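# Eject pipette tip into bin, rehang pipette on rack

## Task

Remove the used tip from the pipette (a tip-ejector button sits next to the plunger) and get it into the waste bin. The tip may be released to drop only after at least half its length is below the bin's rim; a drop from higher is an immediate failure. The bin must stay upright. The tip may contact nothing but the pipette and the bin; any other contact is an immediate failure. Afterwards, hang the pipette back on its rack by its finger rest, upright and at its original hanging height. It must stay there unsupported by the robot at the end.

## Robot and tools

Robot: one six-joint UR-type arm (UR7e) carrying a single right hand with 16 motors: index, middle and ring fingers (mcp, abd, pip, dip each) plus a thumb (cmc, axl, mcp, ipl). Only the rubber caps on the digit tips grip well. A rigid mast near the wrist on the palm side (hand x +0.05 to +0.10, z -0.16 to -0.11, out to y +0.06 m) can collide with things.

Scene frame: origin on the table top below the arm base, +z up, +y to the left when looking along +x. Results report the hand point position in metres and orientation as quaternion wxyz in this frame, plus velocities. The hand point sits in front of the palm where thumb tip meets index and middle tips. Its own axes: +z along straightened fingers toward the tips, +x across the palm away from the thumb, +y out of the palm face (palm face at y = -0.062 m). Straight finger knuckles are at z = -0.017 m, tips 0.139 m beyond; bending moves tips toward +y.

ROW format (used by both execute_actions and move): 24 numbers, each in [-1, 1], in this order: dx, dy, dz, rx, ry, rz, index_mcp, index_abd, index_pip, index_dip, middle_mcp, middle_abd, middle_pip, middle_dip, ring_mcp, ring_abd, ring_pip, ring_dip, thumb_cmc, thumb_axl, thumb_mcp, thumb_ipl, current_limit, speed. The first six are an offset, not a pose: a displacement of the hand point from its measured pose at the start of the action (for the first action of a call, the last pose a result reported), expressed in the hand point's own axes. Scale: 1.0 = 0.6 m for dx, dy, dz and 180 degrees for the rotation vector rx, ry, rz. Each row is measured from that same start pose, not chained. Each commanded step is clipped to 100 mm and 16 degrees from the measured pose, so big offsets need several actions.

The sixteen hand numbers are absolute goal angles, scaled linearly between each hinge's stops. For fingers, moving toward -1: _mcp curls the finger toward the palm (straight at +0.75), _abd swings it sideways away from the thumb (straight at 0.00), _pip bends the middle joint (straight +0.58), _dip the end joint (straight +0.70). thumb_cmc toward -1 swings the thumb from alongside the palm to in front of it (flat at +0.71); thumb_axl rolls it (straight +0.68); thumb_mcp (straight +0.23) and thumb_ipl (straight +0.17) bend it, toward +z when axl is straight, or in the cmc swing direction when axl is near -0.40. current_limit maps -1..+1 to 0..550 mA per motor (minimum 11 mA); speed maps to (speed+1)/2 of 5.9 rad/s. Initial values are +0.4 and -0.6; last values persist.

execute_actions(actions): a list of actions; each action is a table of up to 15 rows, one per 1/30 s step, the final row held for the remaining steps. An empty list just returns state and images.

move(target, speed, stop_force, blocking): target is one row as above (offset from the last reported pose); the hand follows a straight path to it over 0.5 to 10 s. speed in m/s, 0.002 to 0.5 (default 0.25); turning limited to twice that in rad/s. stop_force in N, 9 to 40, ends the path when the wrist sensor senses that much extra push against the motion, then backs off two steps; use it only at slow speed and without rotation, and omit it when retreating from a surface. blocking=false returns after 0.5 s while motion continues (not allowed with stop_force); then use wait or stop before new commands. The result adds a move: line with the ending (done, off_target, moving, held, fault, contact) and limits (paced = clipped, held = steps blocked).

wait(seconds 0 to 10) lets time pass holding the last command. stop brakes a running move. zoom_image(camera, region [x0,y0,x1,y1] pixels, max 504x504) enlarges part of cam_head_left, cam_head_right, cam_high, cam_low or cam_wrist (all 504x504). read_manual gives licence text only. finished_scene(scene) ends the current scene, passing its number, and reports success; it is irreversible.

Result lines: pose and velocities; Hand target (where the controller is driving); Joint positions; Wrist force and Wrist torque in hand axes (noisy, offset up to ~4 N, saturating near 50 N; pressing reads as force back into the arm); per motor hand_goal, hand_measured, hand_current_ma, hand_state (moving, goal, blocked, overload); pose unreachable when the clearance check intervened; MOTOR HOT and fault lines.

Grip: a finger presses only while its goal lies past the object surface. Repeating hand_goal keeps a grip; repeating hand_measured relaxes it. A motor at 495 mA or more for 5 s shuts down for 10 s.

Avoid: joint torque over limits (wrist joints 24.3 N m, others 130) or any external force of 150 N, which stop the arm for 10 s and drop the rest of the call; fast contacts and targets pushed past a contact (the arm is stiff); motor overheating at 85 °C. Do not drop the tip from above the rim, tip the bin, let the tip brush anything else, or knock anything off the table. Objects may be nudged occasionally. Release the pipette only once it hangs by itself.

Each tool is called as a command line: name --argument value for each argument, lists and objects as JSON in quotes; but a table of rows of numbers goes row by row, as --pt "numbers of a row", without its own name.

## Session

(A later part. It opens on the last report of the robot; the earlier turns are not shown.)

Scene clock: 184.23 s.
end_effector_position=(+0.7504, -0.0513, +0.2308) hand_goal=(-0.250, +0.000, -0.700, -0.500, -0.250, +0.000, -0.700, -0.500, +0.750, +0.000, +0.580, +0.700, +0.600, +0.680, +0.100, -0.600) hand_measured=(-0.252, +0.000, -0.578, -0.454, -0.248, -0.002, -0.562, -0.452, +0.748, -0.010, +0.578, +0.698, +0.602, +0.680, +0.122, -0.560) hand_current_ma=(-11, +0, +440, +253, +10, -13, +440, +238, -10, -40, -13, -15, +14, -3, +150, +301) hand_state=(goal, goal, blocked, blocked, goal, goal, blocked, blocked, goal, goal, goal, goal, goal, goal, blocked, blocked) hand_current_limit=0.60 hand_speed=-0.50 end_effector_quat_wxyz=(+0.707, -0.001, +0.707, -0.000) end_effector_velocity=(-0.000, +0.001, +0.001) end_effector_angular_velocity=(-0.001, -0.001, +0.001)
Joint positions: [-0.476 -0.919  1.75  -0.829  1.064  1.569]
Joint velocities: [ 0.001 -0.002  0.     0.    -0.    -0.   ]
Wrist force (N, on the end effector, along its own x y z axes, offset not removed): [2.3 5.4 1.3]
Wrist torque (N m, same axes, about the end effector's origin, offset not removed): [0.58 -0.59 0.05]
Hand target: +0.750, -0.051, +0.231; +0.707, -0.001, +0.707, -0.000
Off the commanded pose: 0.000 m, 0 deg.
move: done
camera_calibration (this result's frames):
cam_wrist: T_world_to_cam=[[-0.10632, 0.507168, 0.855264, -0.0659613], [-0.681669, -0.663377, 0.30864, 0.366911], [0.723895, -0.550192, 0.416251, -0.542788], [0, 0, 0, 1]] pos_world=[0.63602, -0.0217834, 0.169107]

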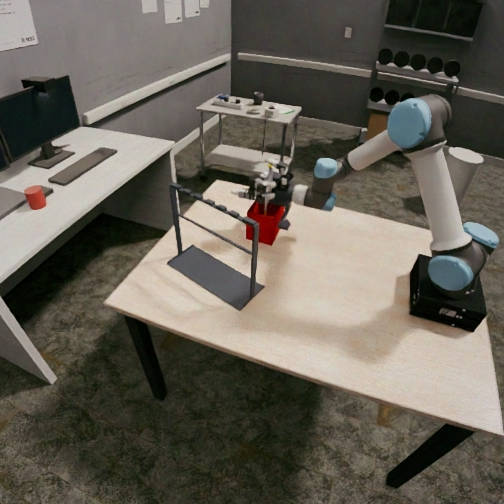

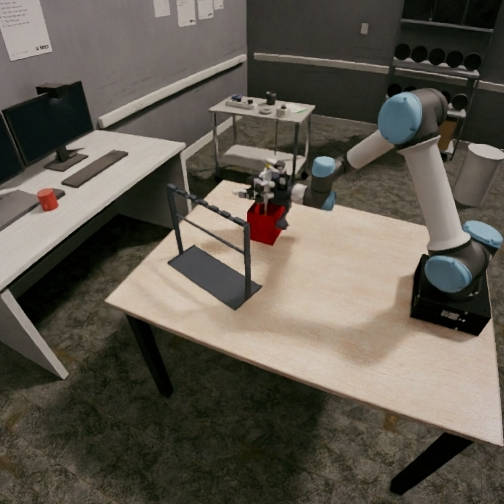

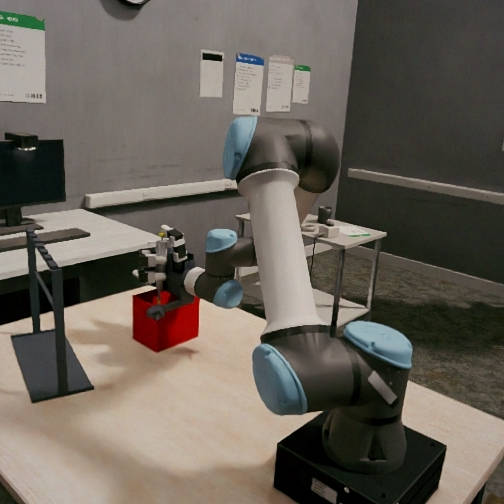

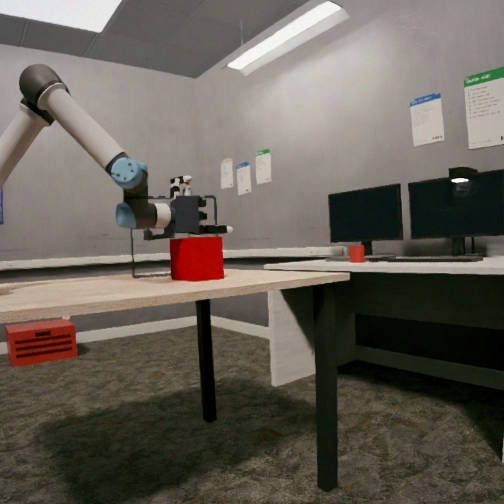

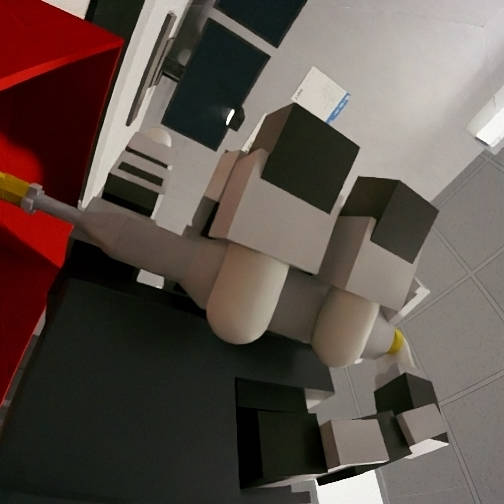

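move --target '[0,0,0,0,0,0,-0.25,0,-0.7,-0.5,-0.25,0,-0.7,-0.5,0.75,0,0.58,0.7,0.6,0.68,0.23,-0.3,0.6,-0.4]' --speed 0.04

move --target '[0,0,0,0,0,0,-0.25,0,-0.7,-0.5,-0.25,0,-0.7,-0.5,0.75,0,0.58,0.7,0.85,0.68,0.23,-0.3,0.6,-0.4]' --speed 0.04

move --target '[0,0,0,0,0,0,-0.25,0,-0.7,-0.5,-0.25,0,-0.7,-0.5,0.75,0,0.58,0.7,0.85,0.68,0.15,-0.9,0.6,-0.5]' --speed 0.04

zoom_image --camera "cam_head_left" --region '[210, 140, 320, 250]'

zoom_image --camera "cam_low" --region '[130, 160, 250, 280]'

Scene clock: 188.90 s.
end_effector_position=(+0.7504, -0.0513, +0.2308) hand_goal=(-0.250, +0.000, -0.700, -0.500, -0.250, +0.000, -0.700, -0.500, +0.750, +0.000, +0.580, +0.700, +0.600, +0.680, +0.230, -0.300) hand_measured=(-0.252, +0.000, -0.578, -0.454, -0.248, -0.002, -0.562, -0.452, +0.748, -0.010, +0.578, +0.698, +0.602, +0.682, +0.226, -0.304) hand_current_ma=(-11, +0, +440, +253, +11, -12, +440, +238, -10, -40, -13, -15, +8, +13, -27, -29) hand_state=(goal, goal, blocked, blocked, goal, goal, blocked, blocked, goal, goal, goal, goal, goal, goal, goal, goal) hand_current_limit=0.60 hand_speed=-0.40 end_effector_quat_wxyz=(+0.707, -0.001, +0.707, -0.000) end_effector_velocity=(+0.000, -0.000, +0.000) end_effector_angular_velocity=(-0.001, -0.000, -0.000)
Joint positions: [-0.476 -0.919  1.75  -0.829  1.064  1.569]
Joint velocities: [-0.    -0.    -0.     0.     0.    -0.001]
Wrist force (N, on the end effector, along its own x y z axes, offset not removed): [3.4 -0.4 1.0]
Wrist torque (N m, same axes, about the end effector's origin, offset not removed): [-0.01 -0.50 0.21]
Hand target: +0.750, -0.051, +0.231; +0.707, -0.001, +0.707, -0.000
Off the commanded pose: 0.000 m, 0 deg.
move: done
camera_calibration (this result's frames):
cam_wrist: T_world_to_cam=[[-0.10632, 0.507168, 0.855264, -0.0659615], [-0.681669, -0.663377, 0.30864, 0.366911], [0.723895, -0.550192, 0.416251, -0.542788], [0, 0, 0, 1]] pos_world=[0.63602, -0.0217834, 0.169107]

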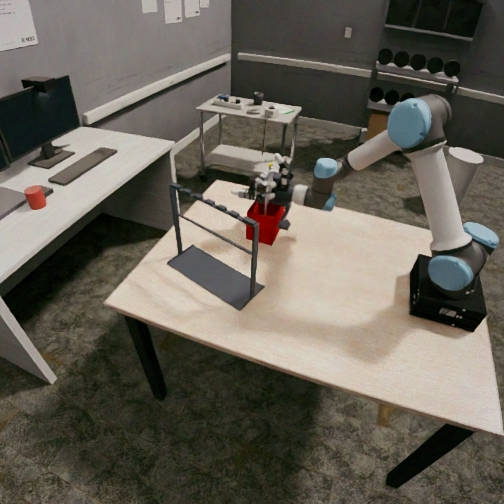

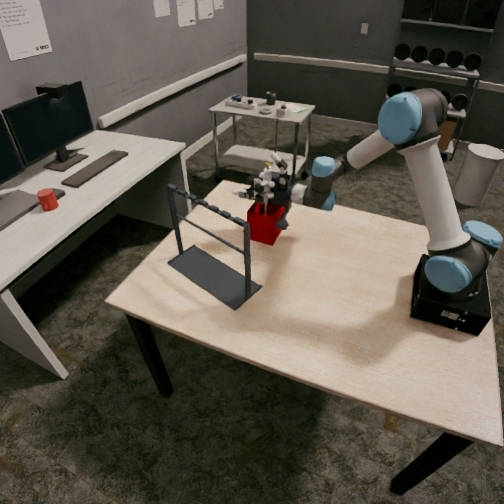

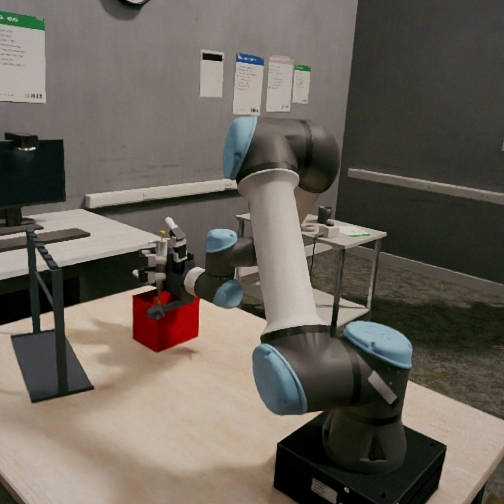

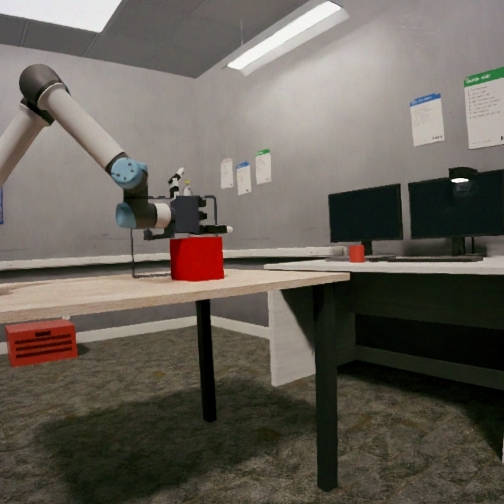

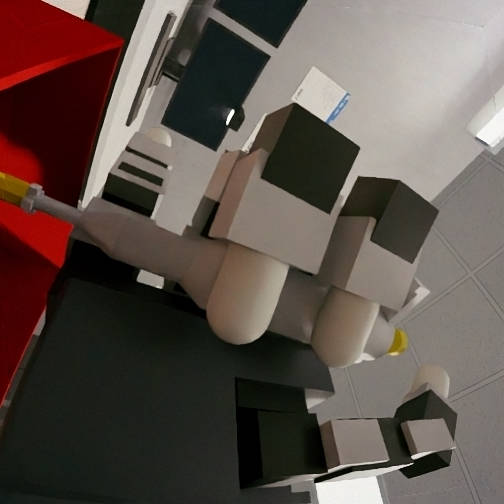

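Scene clock: 189.40 s.
end_effector_position=(+0.7504, -0.0513, +0.2308) hand_goal=(-0.250, +0.000, -0.700, -0.500, -0.250, +0.000, -0.700, -0.500, +0.750, +0.000, +0.580, +0.700, +0.850, +0.680, +0.230, -0.300) hand_measured=(-0.252, +0.000, -0.578, -0.454, -0.248, -0.002, -0.562, -0.452, +0.748, -0.010, +0.578, +0.698, +0.850, +0.682, +0.226, -0.304) hand_current_ma=(-11, +0, +440, +253, +11, -12, +440, +238, -10, -40, -13, -15, +0, +12, -27, -29) hand_state=(goal, goal, blocked, blocked, goal, goal, blocked, blocked, goal, goal, goal, goal, goal, goal, goal, goal) hand_current_limit=0.60 hand_speed=-0.40 end_effector_quat_wxyz=(+0.707, -0.001, +0.707, -0.000) end_effector_velocity=(-0.000, +0.001, -0.000) end_effector_angular_velocity=(-0.001, +0.001, +0.001)
Joint positions: [-0.476 -0.919  1.75  -0.829  1.064  1.569]
Joint velocities: [ 0.001  0.     0.     0.    -0.    -0.001]
Wrist force (N, on the end effector, along its own x y z axes, offset not removed): [8.4 -0.2 -6.1]
Wrist torque (N m, same axes, about the end effector's origin, offset not removed): [0.44 -0.97 0.53]
Hand target: +0.750, -0.051, +0.231; +0.707, -0.001, +0.707, -0.000
Off the commanded pose: 0.000 m, 0 deg.
move: done
camera_calibration (this result's frames):
cam_wrist: T_world_to_cam=[[-0.10632, 0.507168, 0.855264, -0.0659614], [-0.681669, -0.663377, 0.30864, 0.366911], [0.723895, -0.550192, 0.416251, -0.542788], [0, 0, 0, 1]] pos_world=[0.63602, -0.0217836, 0.169107]

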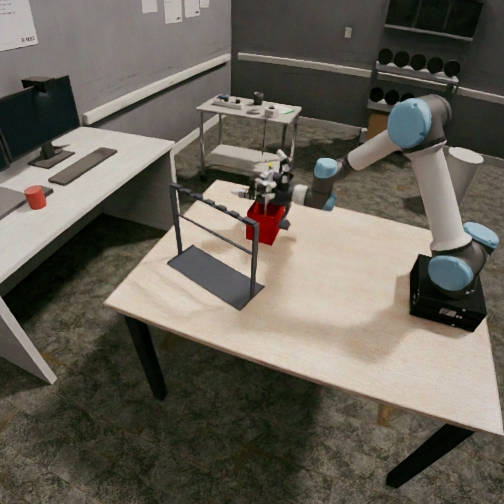

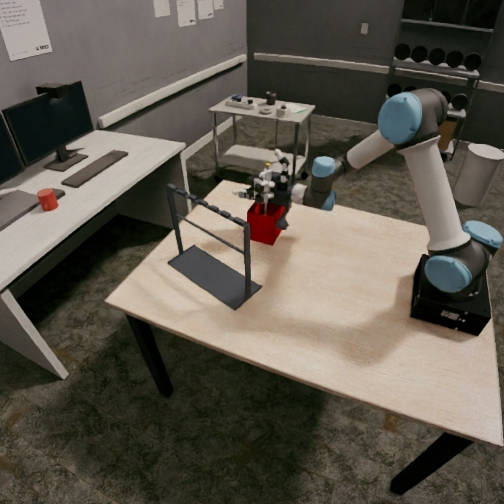

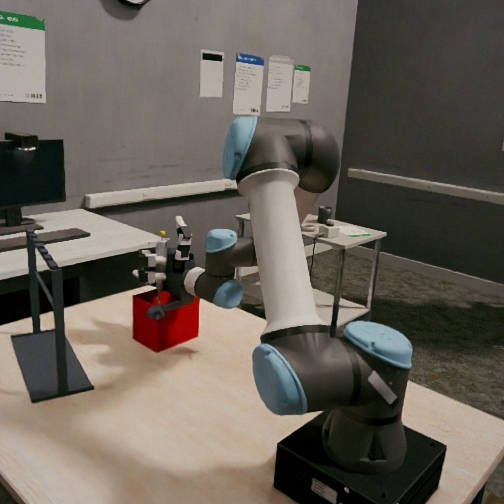

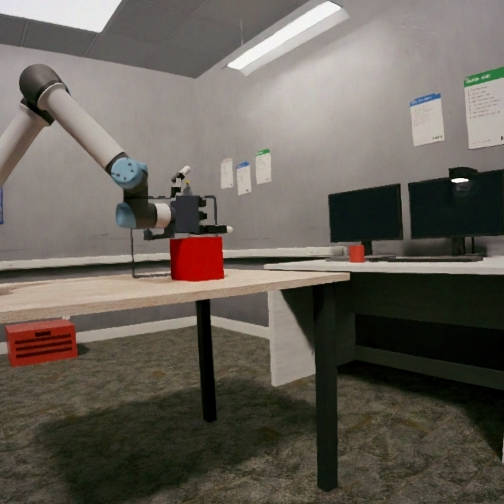

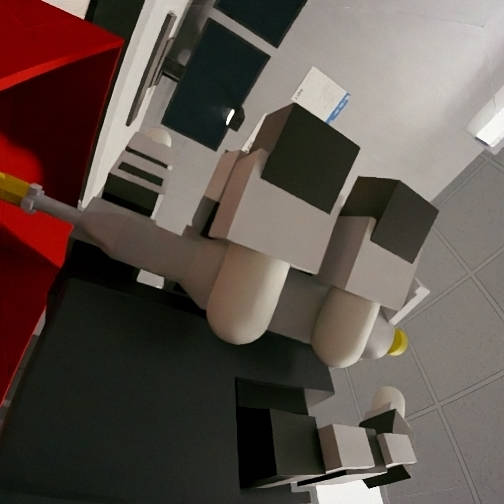

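Scene clock: 190.33 s.
end_effector_position=(+0.7504, -0.0513, +0.2308) hand_goal=(-0.250, +0.000, -0.700, -0.500, -0.250, +0.000, -0.700, -0.500, +0.750, +0.000, +0.580, +0.700, +0.850, +0.680, +0.150, -0.900) hand_measured=(-0.250, +0.000, -0.578, -0.454, -0.248, -0.002, -0.564, -0.452, +0.748, -0.010, +0.578, +0.698, +0.856, +0.682, +0.150, -0.894) hand_current_ma=(-5, +0, +440, +253, +10, -12, +440, +238, -10, -40, -13, -15, +35, +20, +2, +51) hand_state=(goal, goal, blocked, blocked, goal, goal, blocked, blocked, goal, goal, goal, goal, goal, goal, goal, goal) hand_current_limit=0.60 hand_speed=-0.50 end_effector_quat_wxyz=(+0.707, -0.001, +0.707, -0.000) end_effector_velocity=(+0.000, -0.000, -0.000) end_effector_angular_velocity=(+0.000, +0.000, -0.000)
Joint positions: [-0.476 -0.919  1.75  -0.829  1.064  1.569]
Joint velocities: [-0.     0.001 -0.001 -0.     0.     0.   ]
Wrist force (N, on the end effector, along its own x y z axes, offset not removed): [5.6 -1.3 0.5]
Wrist torque (N m, same axes, about the end effector's origin, offset not removed): [-0.30 -1.09 0.24]
Hand target: +0.750, -0.051, +0.231; +0.707, -0.001, +0.707, -0.000
Off the commanded pose: 0.000 m, 0 deg.
move: done
camera_calibration (this result's frames):
cam_wrist: T_world_to_cam=[[-0.10632, 0.507168, 0.855264, -0.0659614], [-0.681669, -0.663377, 0.30864, 0.366911], [0.723895, -0.550192, 0.416251, -0.542788], [0, 0, 0, 1]] pos_world=[0.63602, -0.0217836, 0.169107]

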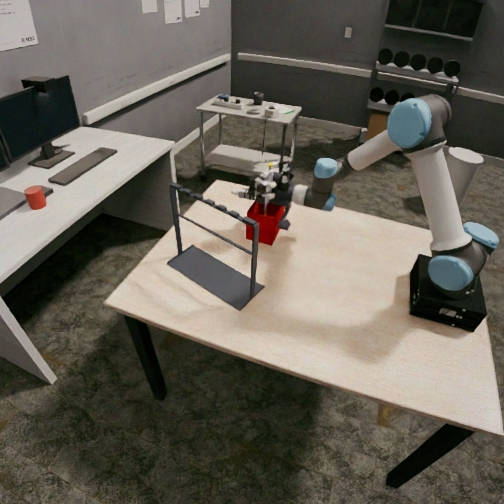

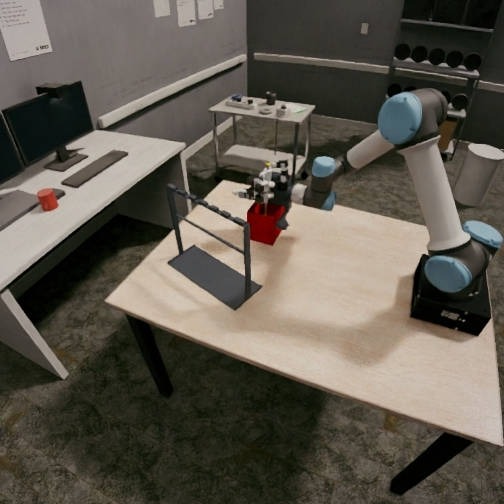

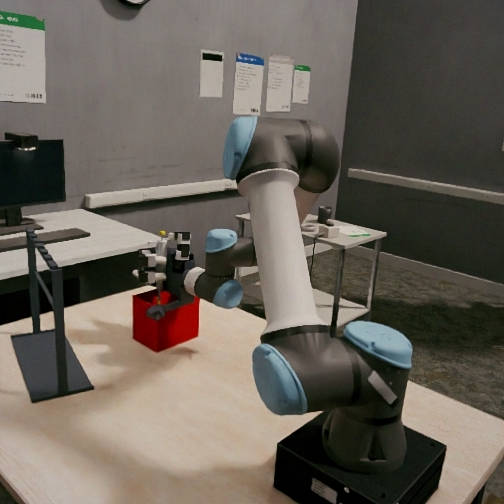

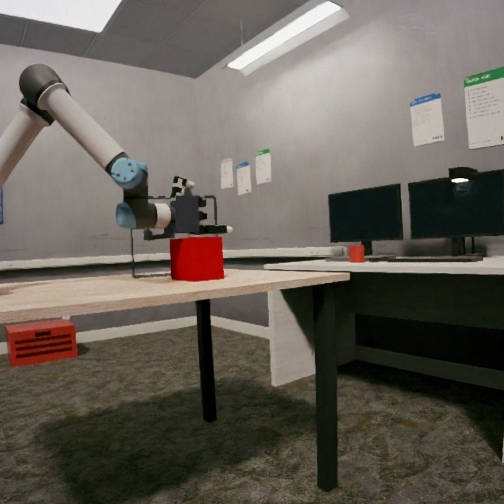

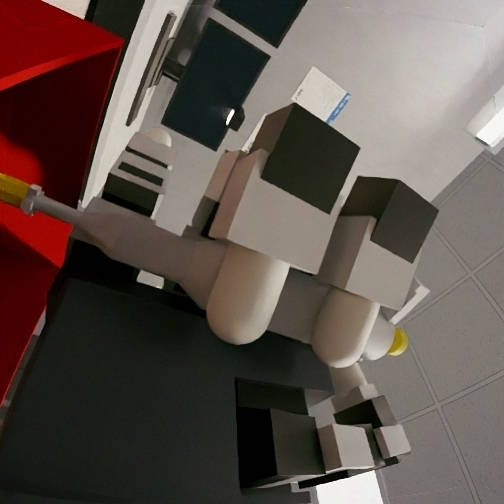

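Region (210, 140, 320, 250) of cam_head_left's 504x504 image, scaled by 4.582, with more detail than that image has.

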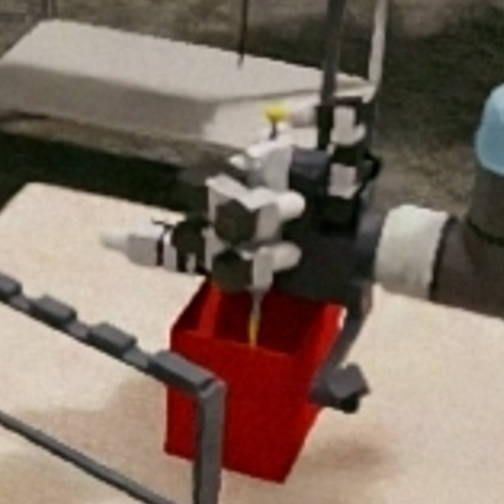

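Region (130, 160, 250, 280) of cam_low's 504x504 image, scaled by 4.200, with more detail than that image has.

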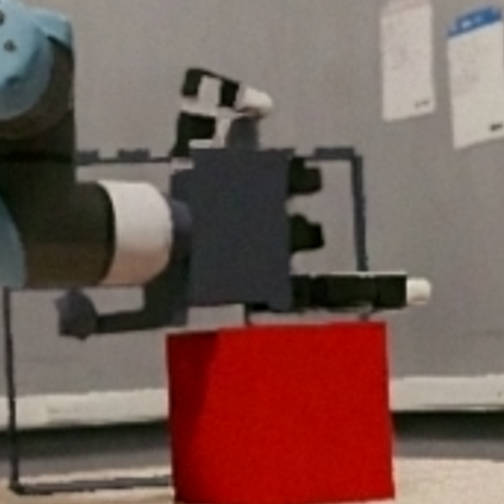

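Thumb touching the button. Press.

move --target '[0,0,0,0,0,0,-0.25,0,-0.7,-0.5,-0.25,0,-0.7,-0.5,0.75,0,0.58,0.7,0.8,0.68,-0.2,-1,0.75,-0.5]' --speed 0.04

zoom_image --camera "cam_head_left" --region '[210, 140, 320, 250]'

zoom_image --camera "cam_low" --region '[130, 160, 250, 280]'

Scene clock: 192.30 s.
end_effector_position=(+0.7504, -0.0513, +0.2308) hand_goal=(-0.250, +0.000, -0.700, -0.500, -0.250, +0.000, -0.700, -0.500, +0.750, +0.000, +0.580, +0.700, +0.800, +0.680, -0.200, -1.000) hand_measured=(-0.244, +0.000, -0.578, -0.454, -0.250, -0.002, -0.574, -0.448, +0.748, -0.010, +0.578, +0.698, +0.812, +0.684, -0.080, -0.996) hand_current_ma=(+33, +0, +481, +253, +1, -12, +481, +260, -10, -40, -13, -15, +59, +27, +481, +24) hand_state=(goal, goal, blocked, blocked, goal, goal, blocked, blocked, goal, goal, goal, goal, goal, goal, blocked, goal) hand_current_limit=0.75 hand_speed=-0.50 end_effector_quat_wxyz=(+0.707, -0.001, +0.707, -0.000) end_effector_velocity=(+0.000, +0.001, +0.001) end_effector_angular_velocity=(+0.000, -0.001, +0.001)
Joint positions: [-0.476 -0.919  1.75  -0.829  1.064  1.569]
Joint velocities: [ 0.001 -0.001 -0.     0.     0.     0.001]
Wrist force (N, on the end effector, along its own x y z axes, offset not removed): [-0.6 3.5 0.6]
Wrist torque (N m, same axes, about the end effector's origin, offset not removed): [0.57 -0.06 -0.24]
Hand target: +0.750, -0.051, +0.231; +0.707, -0.001, +0.707, -0.000
Off the commanded pose: 0.000 m, 0 deg.
move: done
camera_calibration (this result's frames):
cam_wrist: T_world_to_cam=[[-0.10632, 0.507168, 0.855264, -0.0659614], [-0.681669, -0.663377, 0.30864, 0.366911], [0.723895, -0.550192, 0.416251, -0.542788], [0, 0, 0, 1]] pos_world=[0.63602, -0.0217836, 0.169107]

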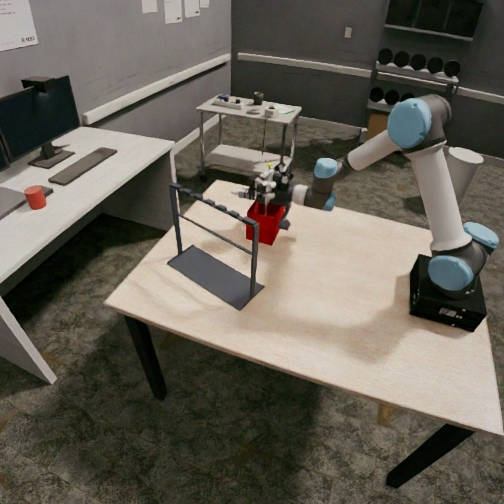

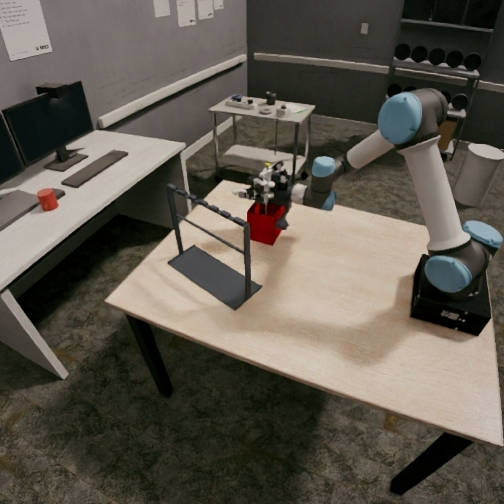

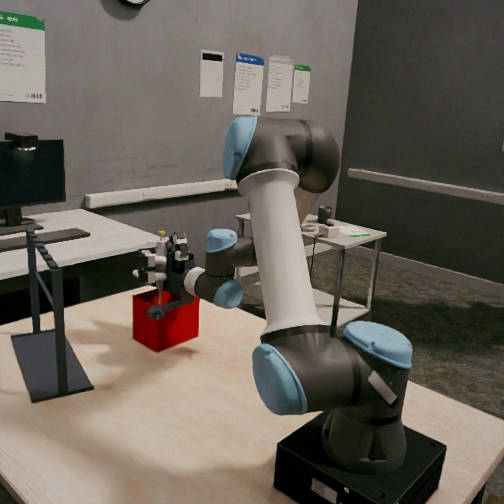

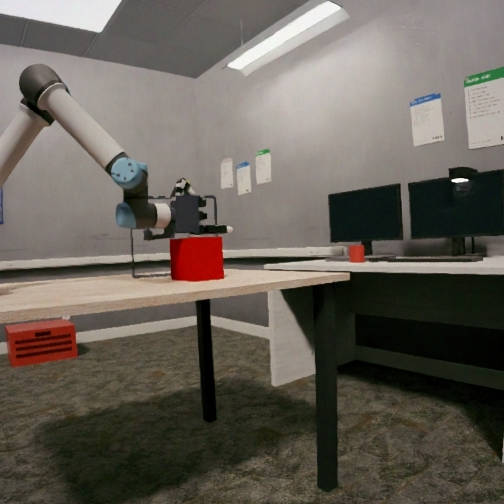

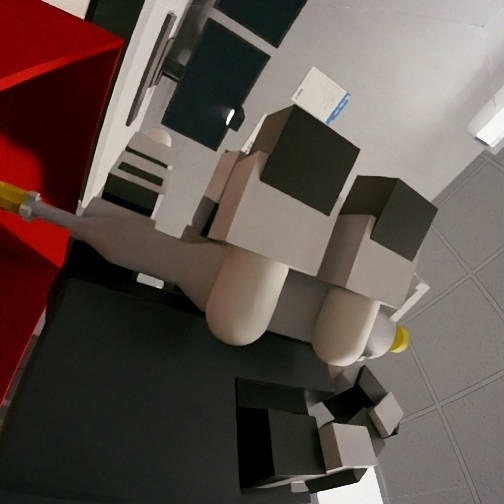

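Region (210, 140, 320, 250) of cam_head_left's 504x504 image, scaled by 4.582, with more detail than that image has.

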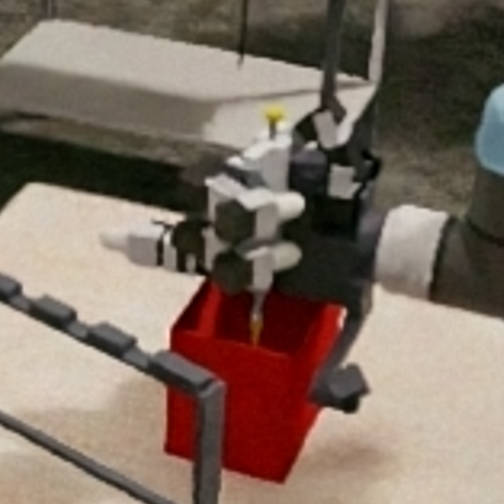

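Region (130, 160, 250, 280) of cam_low's 504x504 image, scaled by 4.200, with more detail than that image has.

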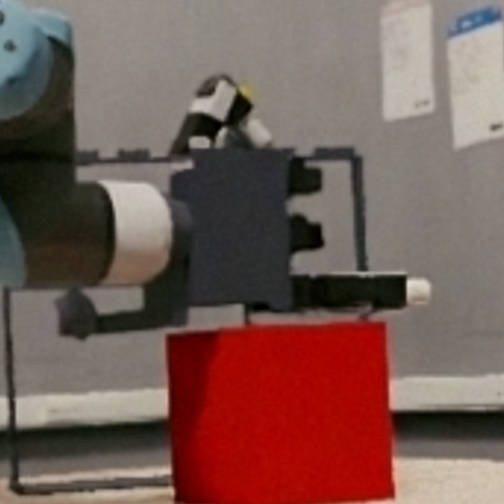

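move --target '[0,0,0,0,0,0,-0.25,0,-0.7,-0.5,-0.25,0,-0.7,-0.5,0.75,0,0.58,0.7,0.8,0.68,0.2,-0.7,0.6,-0.5]' --speed 0.04

move --target '[0,0,0,0,0,0,-0.25,0,-0.7,-0.5,-0.25,0,-0.7,-0.5,0.75,0,0.58,0.7,0.7,0.68,0.2,-0.7,0.6,-0.5]' --speed 0.04

move --target '[0,0,0,0,0,0,-0.25,0,-0.7,-0.5,-0.25,0,-0.7,-0.5,0.75,0,0.58,0.7,0.7,0.68,-0.1,-1,0.75,-0.5]' --speed 0.04

zoom_image --camera "cam_head_left" --region '[210, 140, 320, 250]'

zoom_image --camera "cam_low" --region '[130, 160, 250, 280]'

Scene clock: 196.10 s.
end_effector_position=(+0.7504, -0.0513, +0.2308) hand_goal=(-0.250, +0.000, -0.700, -0.500, -0.250, +0.000, -0.700, -0.500, +0.750, +0.000, +0.580, +0.700, +0.800, +0.680, +0.200, -0.700) hand_measured=(-0.246, +0.000, -0.578, -0.454, -0.250, -0.002, -0.586, -0.446, +0.748, -0.010, +0.578, +0.698, +0.806, +0.682, +0.194, -0.704) hand_current_ma=(+16, +0, +440, +253, -2, -12, +440, +276, -10, -40, -13, -15, +32, +17, -38, -36) hand_state=(goal, goal, blocked, blocked, goal, goal, blocked, blocked, goal, goal, goal, goal, goal, goal, goal, goal) hand_current_limit=0.60 hand_speed=-0.50 end_effector_quat_wxyz=(+0.707, -0.001, +0.707, -0.000) end_effector_velocity=(+0.000, +0.000, +0.000) end_effector_angular_velocity=(-0.000, -0.000, +0.000)
Joint positions: [-0.476 -0.919  1.75  -0.829  1.064  1.569]
Joint velocities: [ 0.  0. -0. -0.  0. -0.]
Wrist force (N, on the end effector, along its own x y z axes, offset not removed): [0.2 -1.5 -4.4]
Wrist torque (N m, same axes, about the end effector's origin, offset not removed): [0.18 -0.04 -0.11]
Hand target: +0.750, -0.051, +0.231; +0.707, -0.001, +0.707, -0.000
Off the commanded pose: 0.000 m, 0 deg.
move: done
camera_calibration (this result's frames):
cam_wrist: T_world_to_cam=[[-0.10632, 0.507168, 0.855264, -0.0659615], [-0.681669, -0.663377, 0.30864, 0.366911], [0.723895, -0.550192, 0.416251, -0.542788], [0, 0, 0, 1]] pos_world=[0.63602, -0.0217836, 0.169107]

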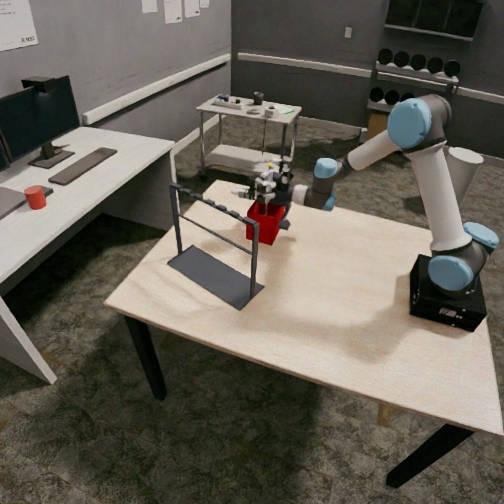

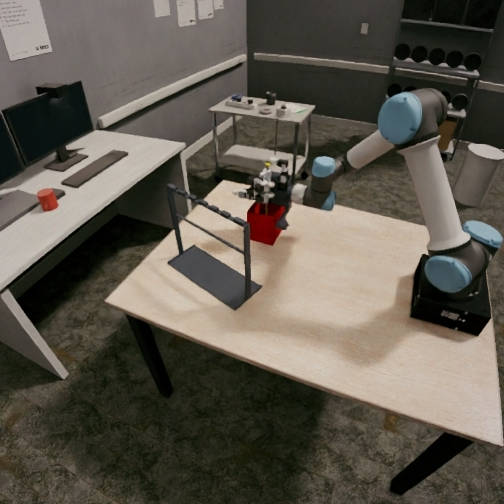

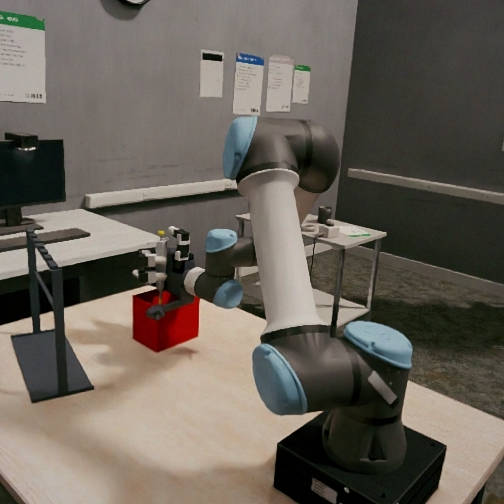

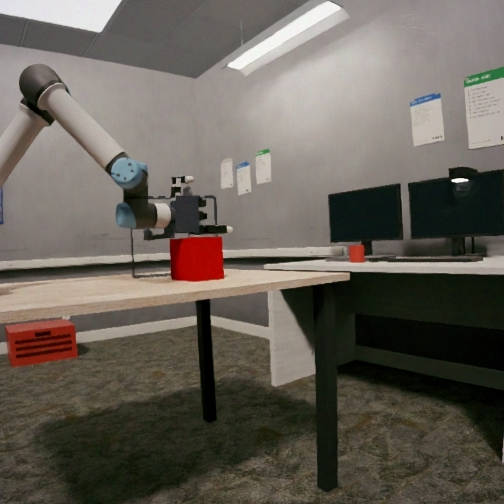

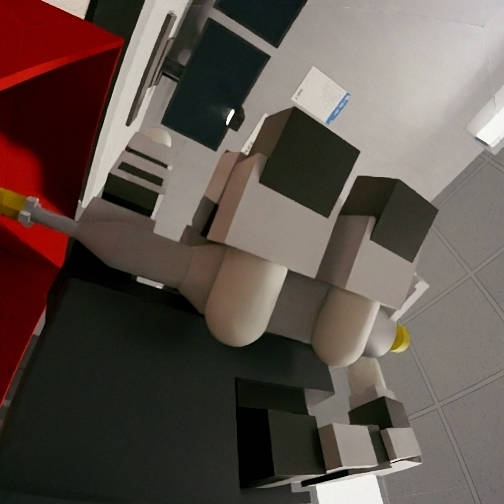

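Scene clock: 196.60 s.
end_effector_position=(+0.7504, -0.0513, +0.2308) hand_goal=(-0.250, +0.000, -0.700, -0.500, -0.250, +0.000, -0.700, -0.500, +0.750, +0.000, +0.580, +0.700, +0.700, +0.680, +0.200, -0.700) hand_measured=(-0.246, +0.000, -0.578, -0.454, -0.250, -0.002, -0.586, -0.446, +0.748, -0.010, +0.578, +0.698, +0.704, +0.682, +0.194, -0.704) hand_current_ma=(+16, +0, +440, +253, -2, -12, +440, +276, -10, -40, -13, -15, +16, +13, -38, -36) hand_state=(goal, goal, blocked, blocked, goal, goal, blocked, blocked, goal, goal, goal, goal, goal, goal, goal, goal) hand_current_limit=0.60 hand_speed=-0.50 end_effector_quat_wxyz=(+0.707, -0.001, +0.707, -0.000) end_effector_velocity=(+0.000, +0.001, +0.000) end_effector_angular_velocity=(-0.001, -0.001, +0.001)
Joint positions: [-0.476 -0.919  1.75  -0.829  1.064  1.569]
Joint velocities: [ 0.001 -0.    -0.    -0.     0.    -0.   ]
Wrist force (N, on the end effector, along its own x y z axes, offset not removed): [3.5 0.5 0.2]
Wrist torque (N m, same axes, about the end effector's origin, offset not removed): [0.02 -0.39 0.23]
Hand target: +0.750, -0.051, +0.231; +0.707, -0.001, +0.707, -0.000
Off the commanded pose: 0.000 m, 0 deg.
move: done
camera_calibration (this result's frames):
cam_wrist: T_world_to_cam=[[-0.10632, 0.507168, 0.855264, -0.0659613], [-0.681669, -0.663377, 0.30864, 0.366911], [0.723895, -0.550192, 0.416251, -0.542788], [0, 0, 0, 1]] pos_world=[0.63602, -0.0217837, 0.169107]

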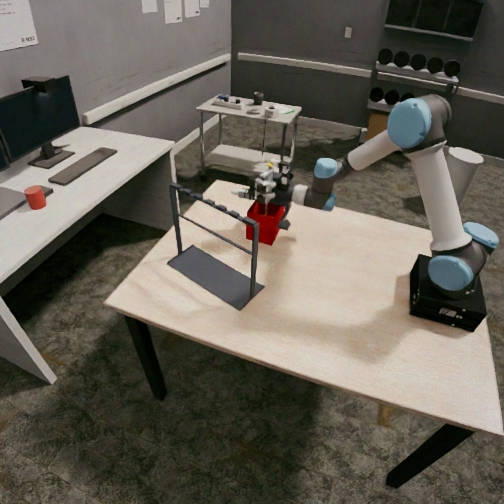

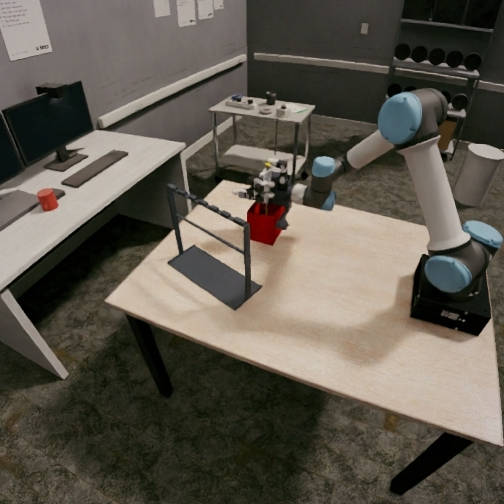

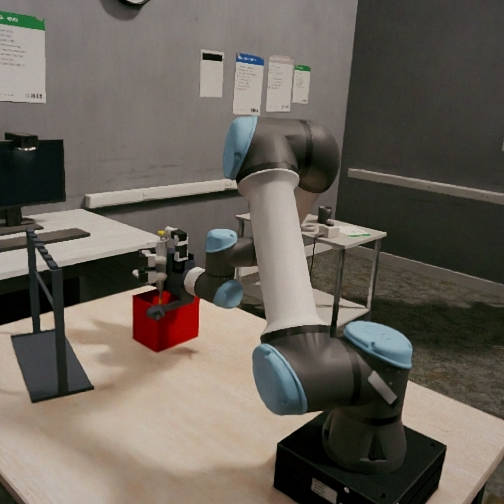

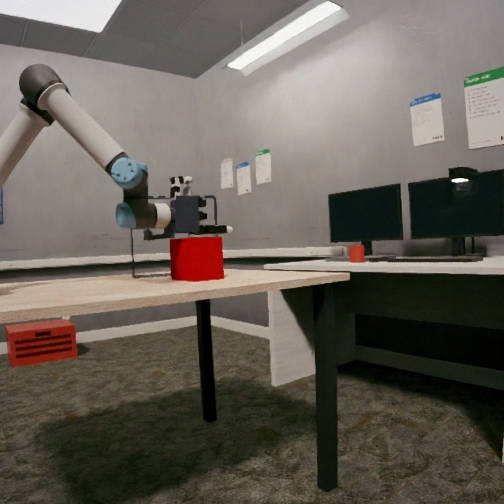

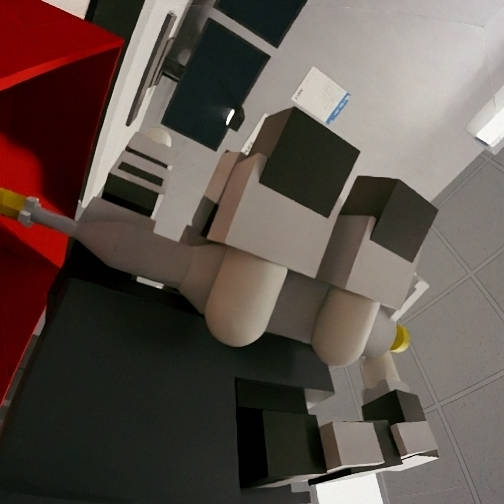

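Scene clock: 197.10 s.
end_effector_position=(+0.7504, -0.0513, +0.2308) hand_goal=(-0.250, +0.000, -0.700, -0.500, -0.250, +0.000, -0.700, -0.500, +0.750, +0.000, +0.580, +0.700, +0.700, +0.680, -0.100, -1.000) hand_measured=(-0.248, +0.000, -0.582, -0.454, -0.248, +0.000, -0.586, -0.446, +0.748, -0.010, +0.578, +0.698, +0.708, +0.684, +0.106, -0.814) hand_current_ma=(+9, +5, +481, +253, +7, +0, +481, +276, -10, -40, -13, -15, +38, +27, +481, +481) hand_state=(goal, goal, blocked, blocked, goal, goal, blocked, blocked, goal, goal, goal, goal, goal, goal, blocked, blocked) hand_current_limit=0.75 hand_speed=-0.50 end_effector_quat_wxyz=(+0.707, -0.001, +0.707, -0.000) end_effector_velocity=(-0.000, -0.000, +0.000) end_effector_angular_velocity=(-0.001, -0.001, -0.000)
Joint positions: [-0.476 -0.919  1.75  -0.829  1.064  1.569]
Joint velocities: [-0.    -0.001  0.    -0.    -0.    -0.001]
Wrist force (N, on the end effector, along its own x y z axes, offset not removed): [0.9 -0.5 -2.0]
Wrist torque (N m, same axes, about the end effector's origin, offset not removed): [0.50 -0.07 -0.17]
Hand target: +0.750, -0.051, +0.231; +0.707, -0.001, +0.707, -0.000
Off the commanded pose: 0.000 m, 0 deg.
move: done
camera_calibration (this result's frames):
cam_wrist: T_world_to_cam=[[-0.10632, 0.507168, 0.855264, -0.0659615], [-0.681669, -0.663377, 0.30864, 0.366911], [0.723895, -0.550192, 0.416251, -0.542788], [0, 0, 0, 1]] pos_world=[0.63602, -0.0217836, 0.169107]

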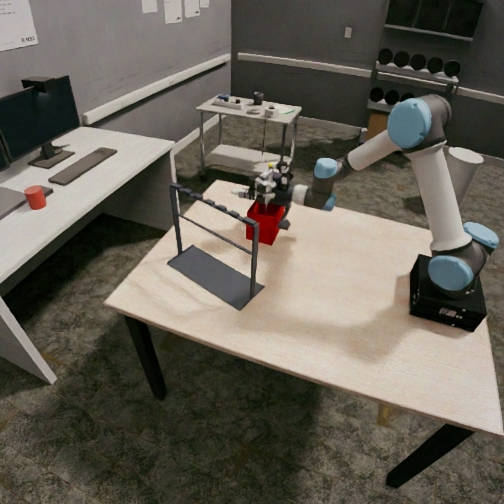

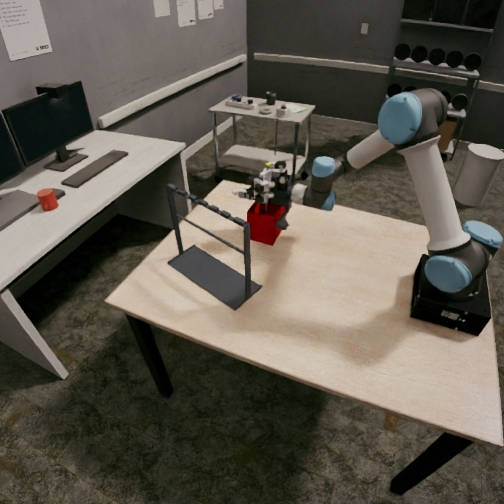

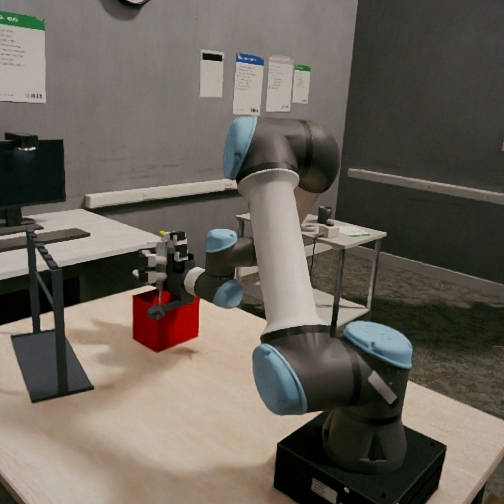

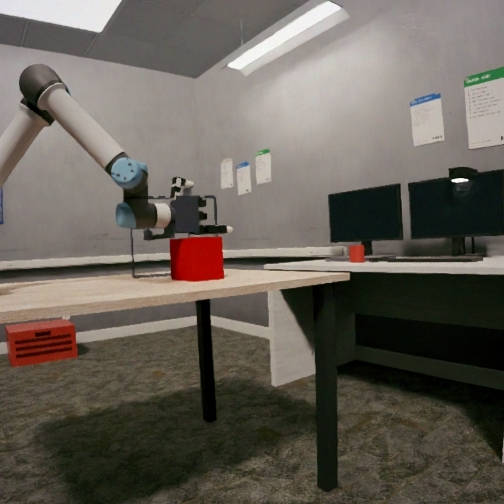

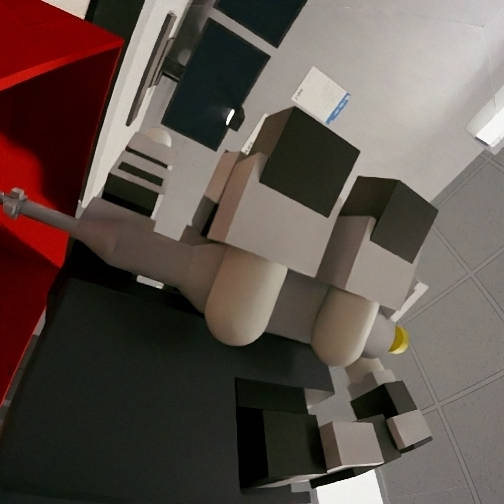

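Region (210, 140, 320, 250) of cam_head_left's 504x504 image, scaled by 4.582, with more detail than that image has.

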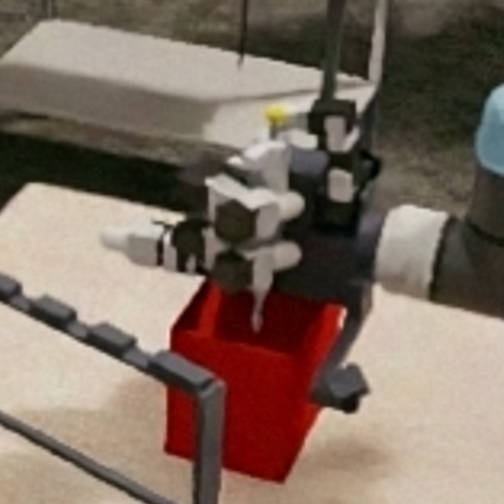

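Region (130, 160, 250, 280) of cam_low's 504x504 image, scaled by 4.200, with more detail than that image has.

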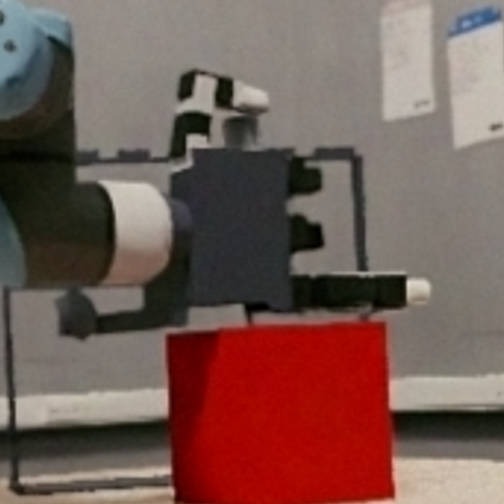

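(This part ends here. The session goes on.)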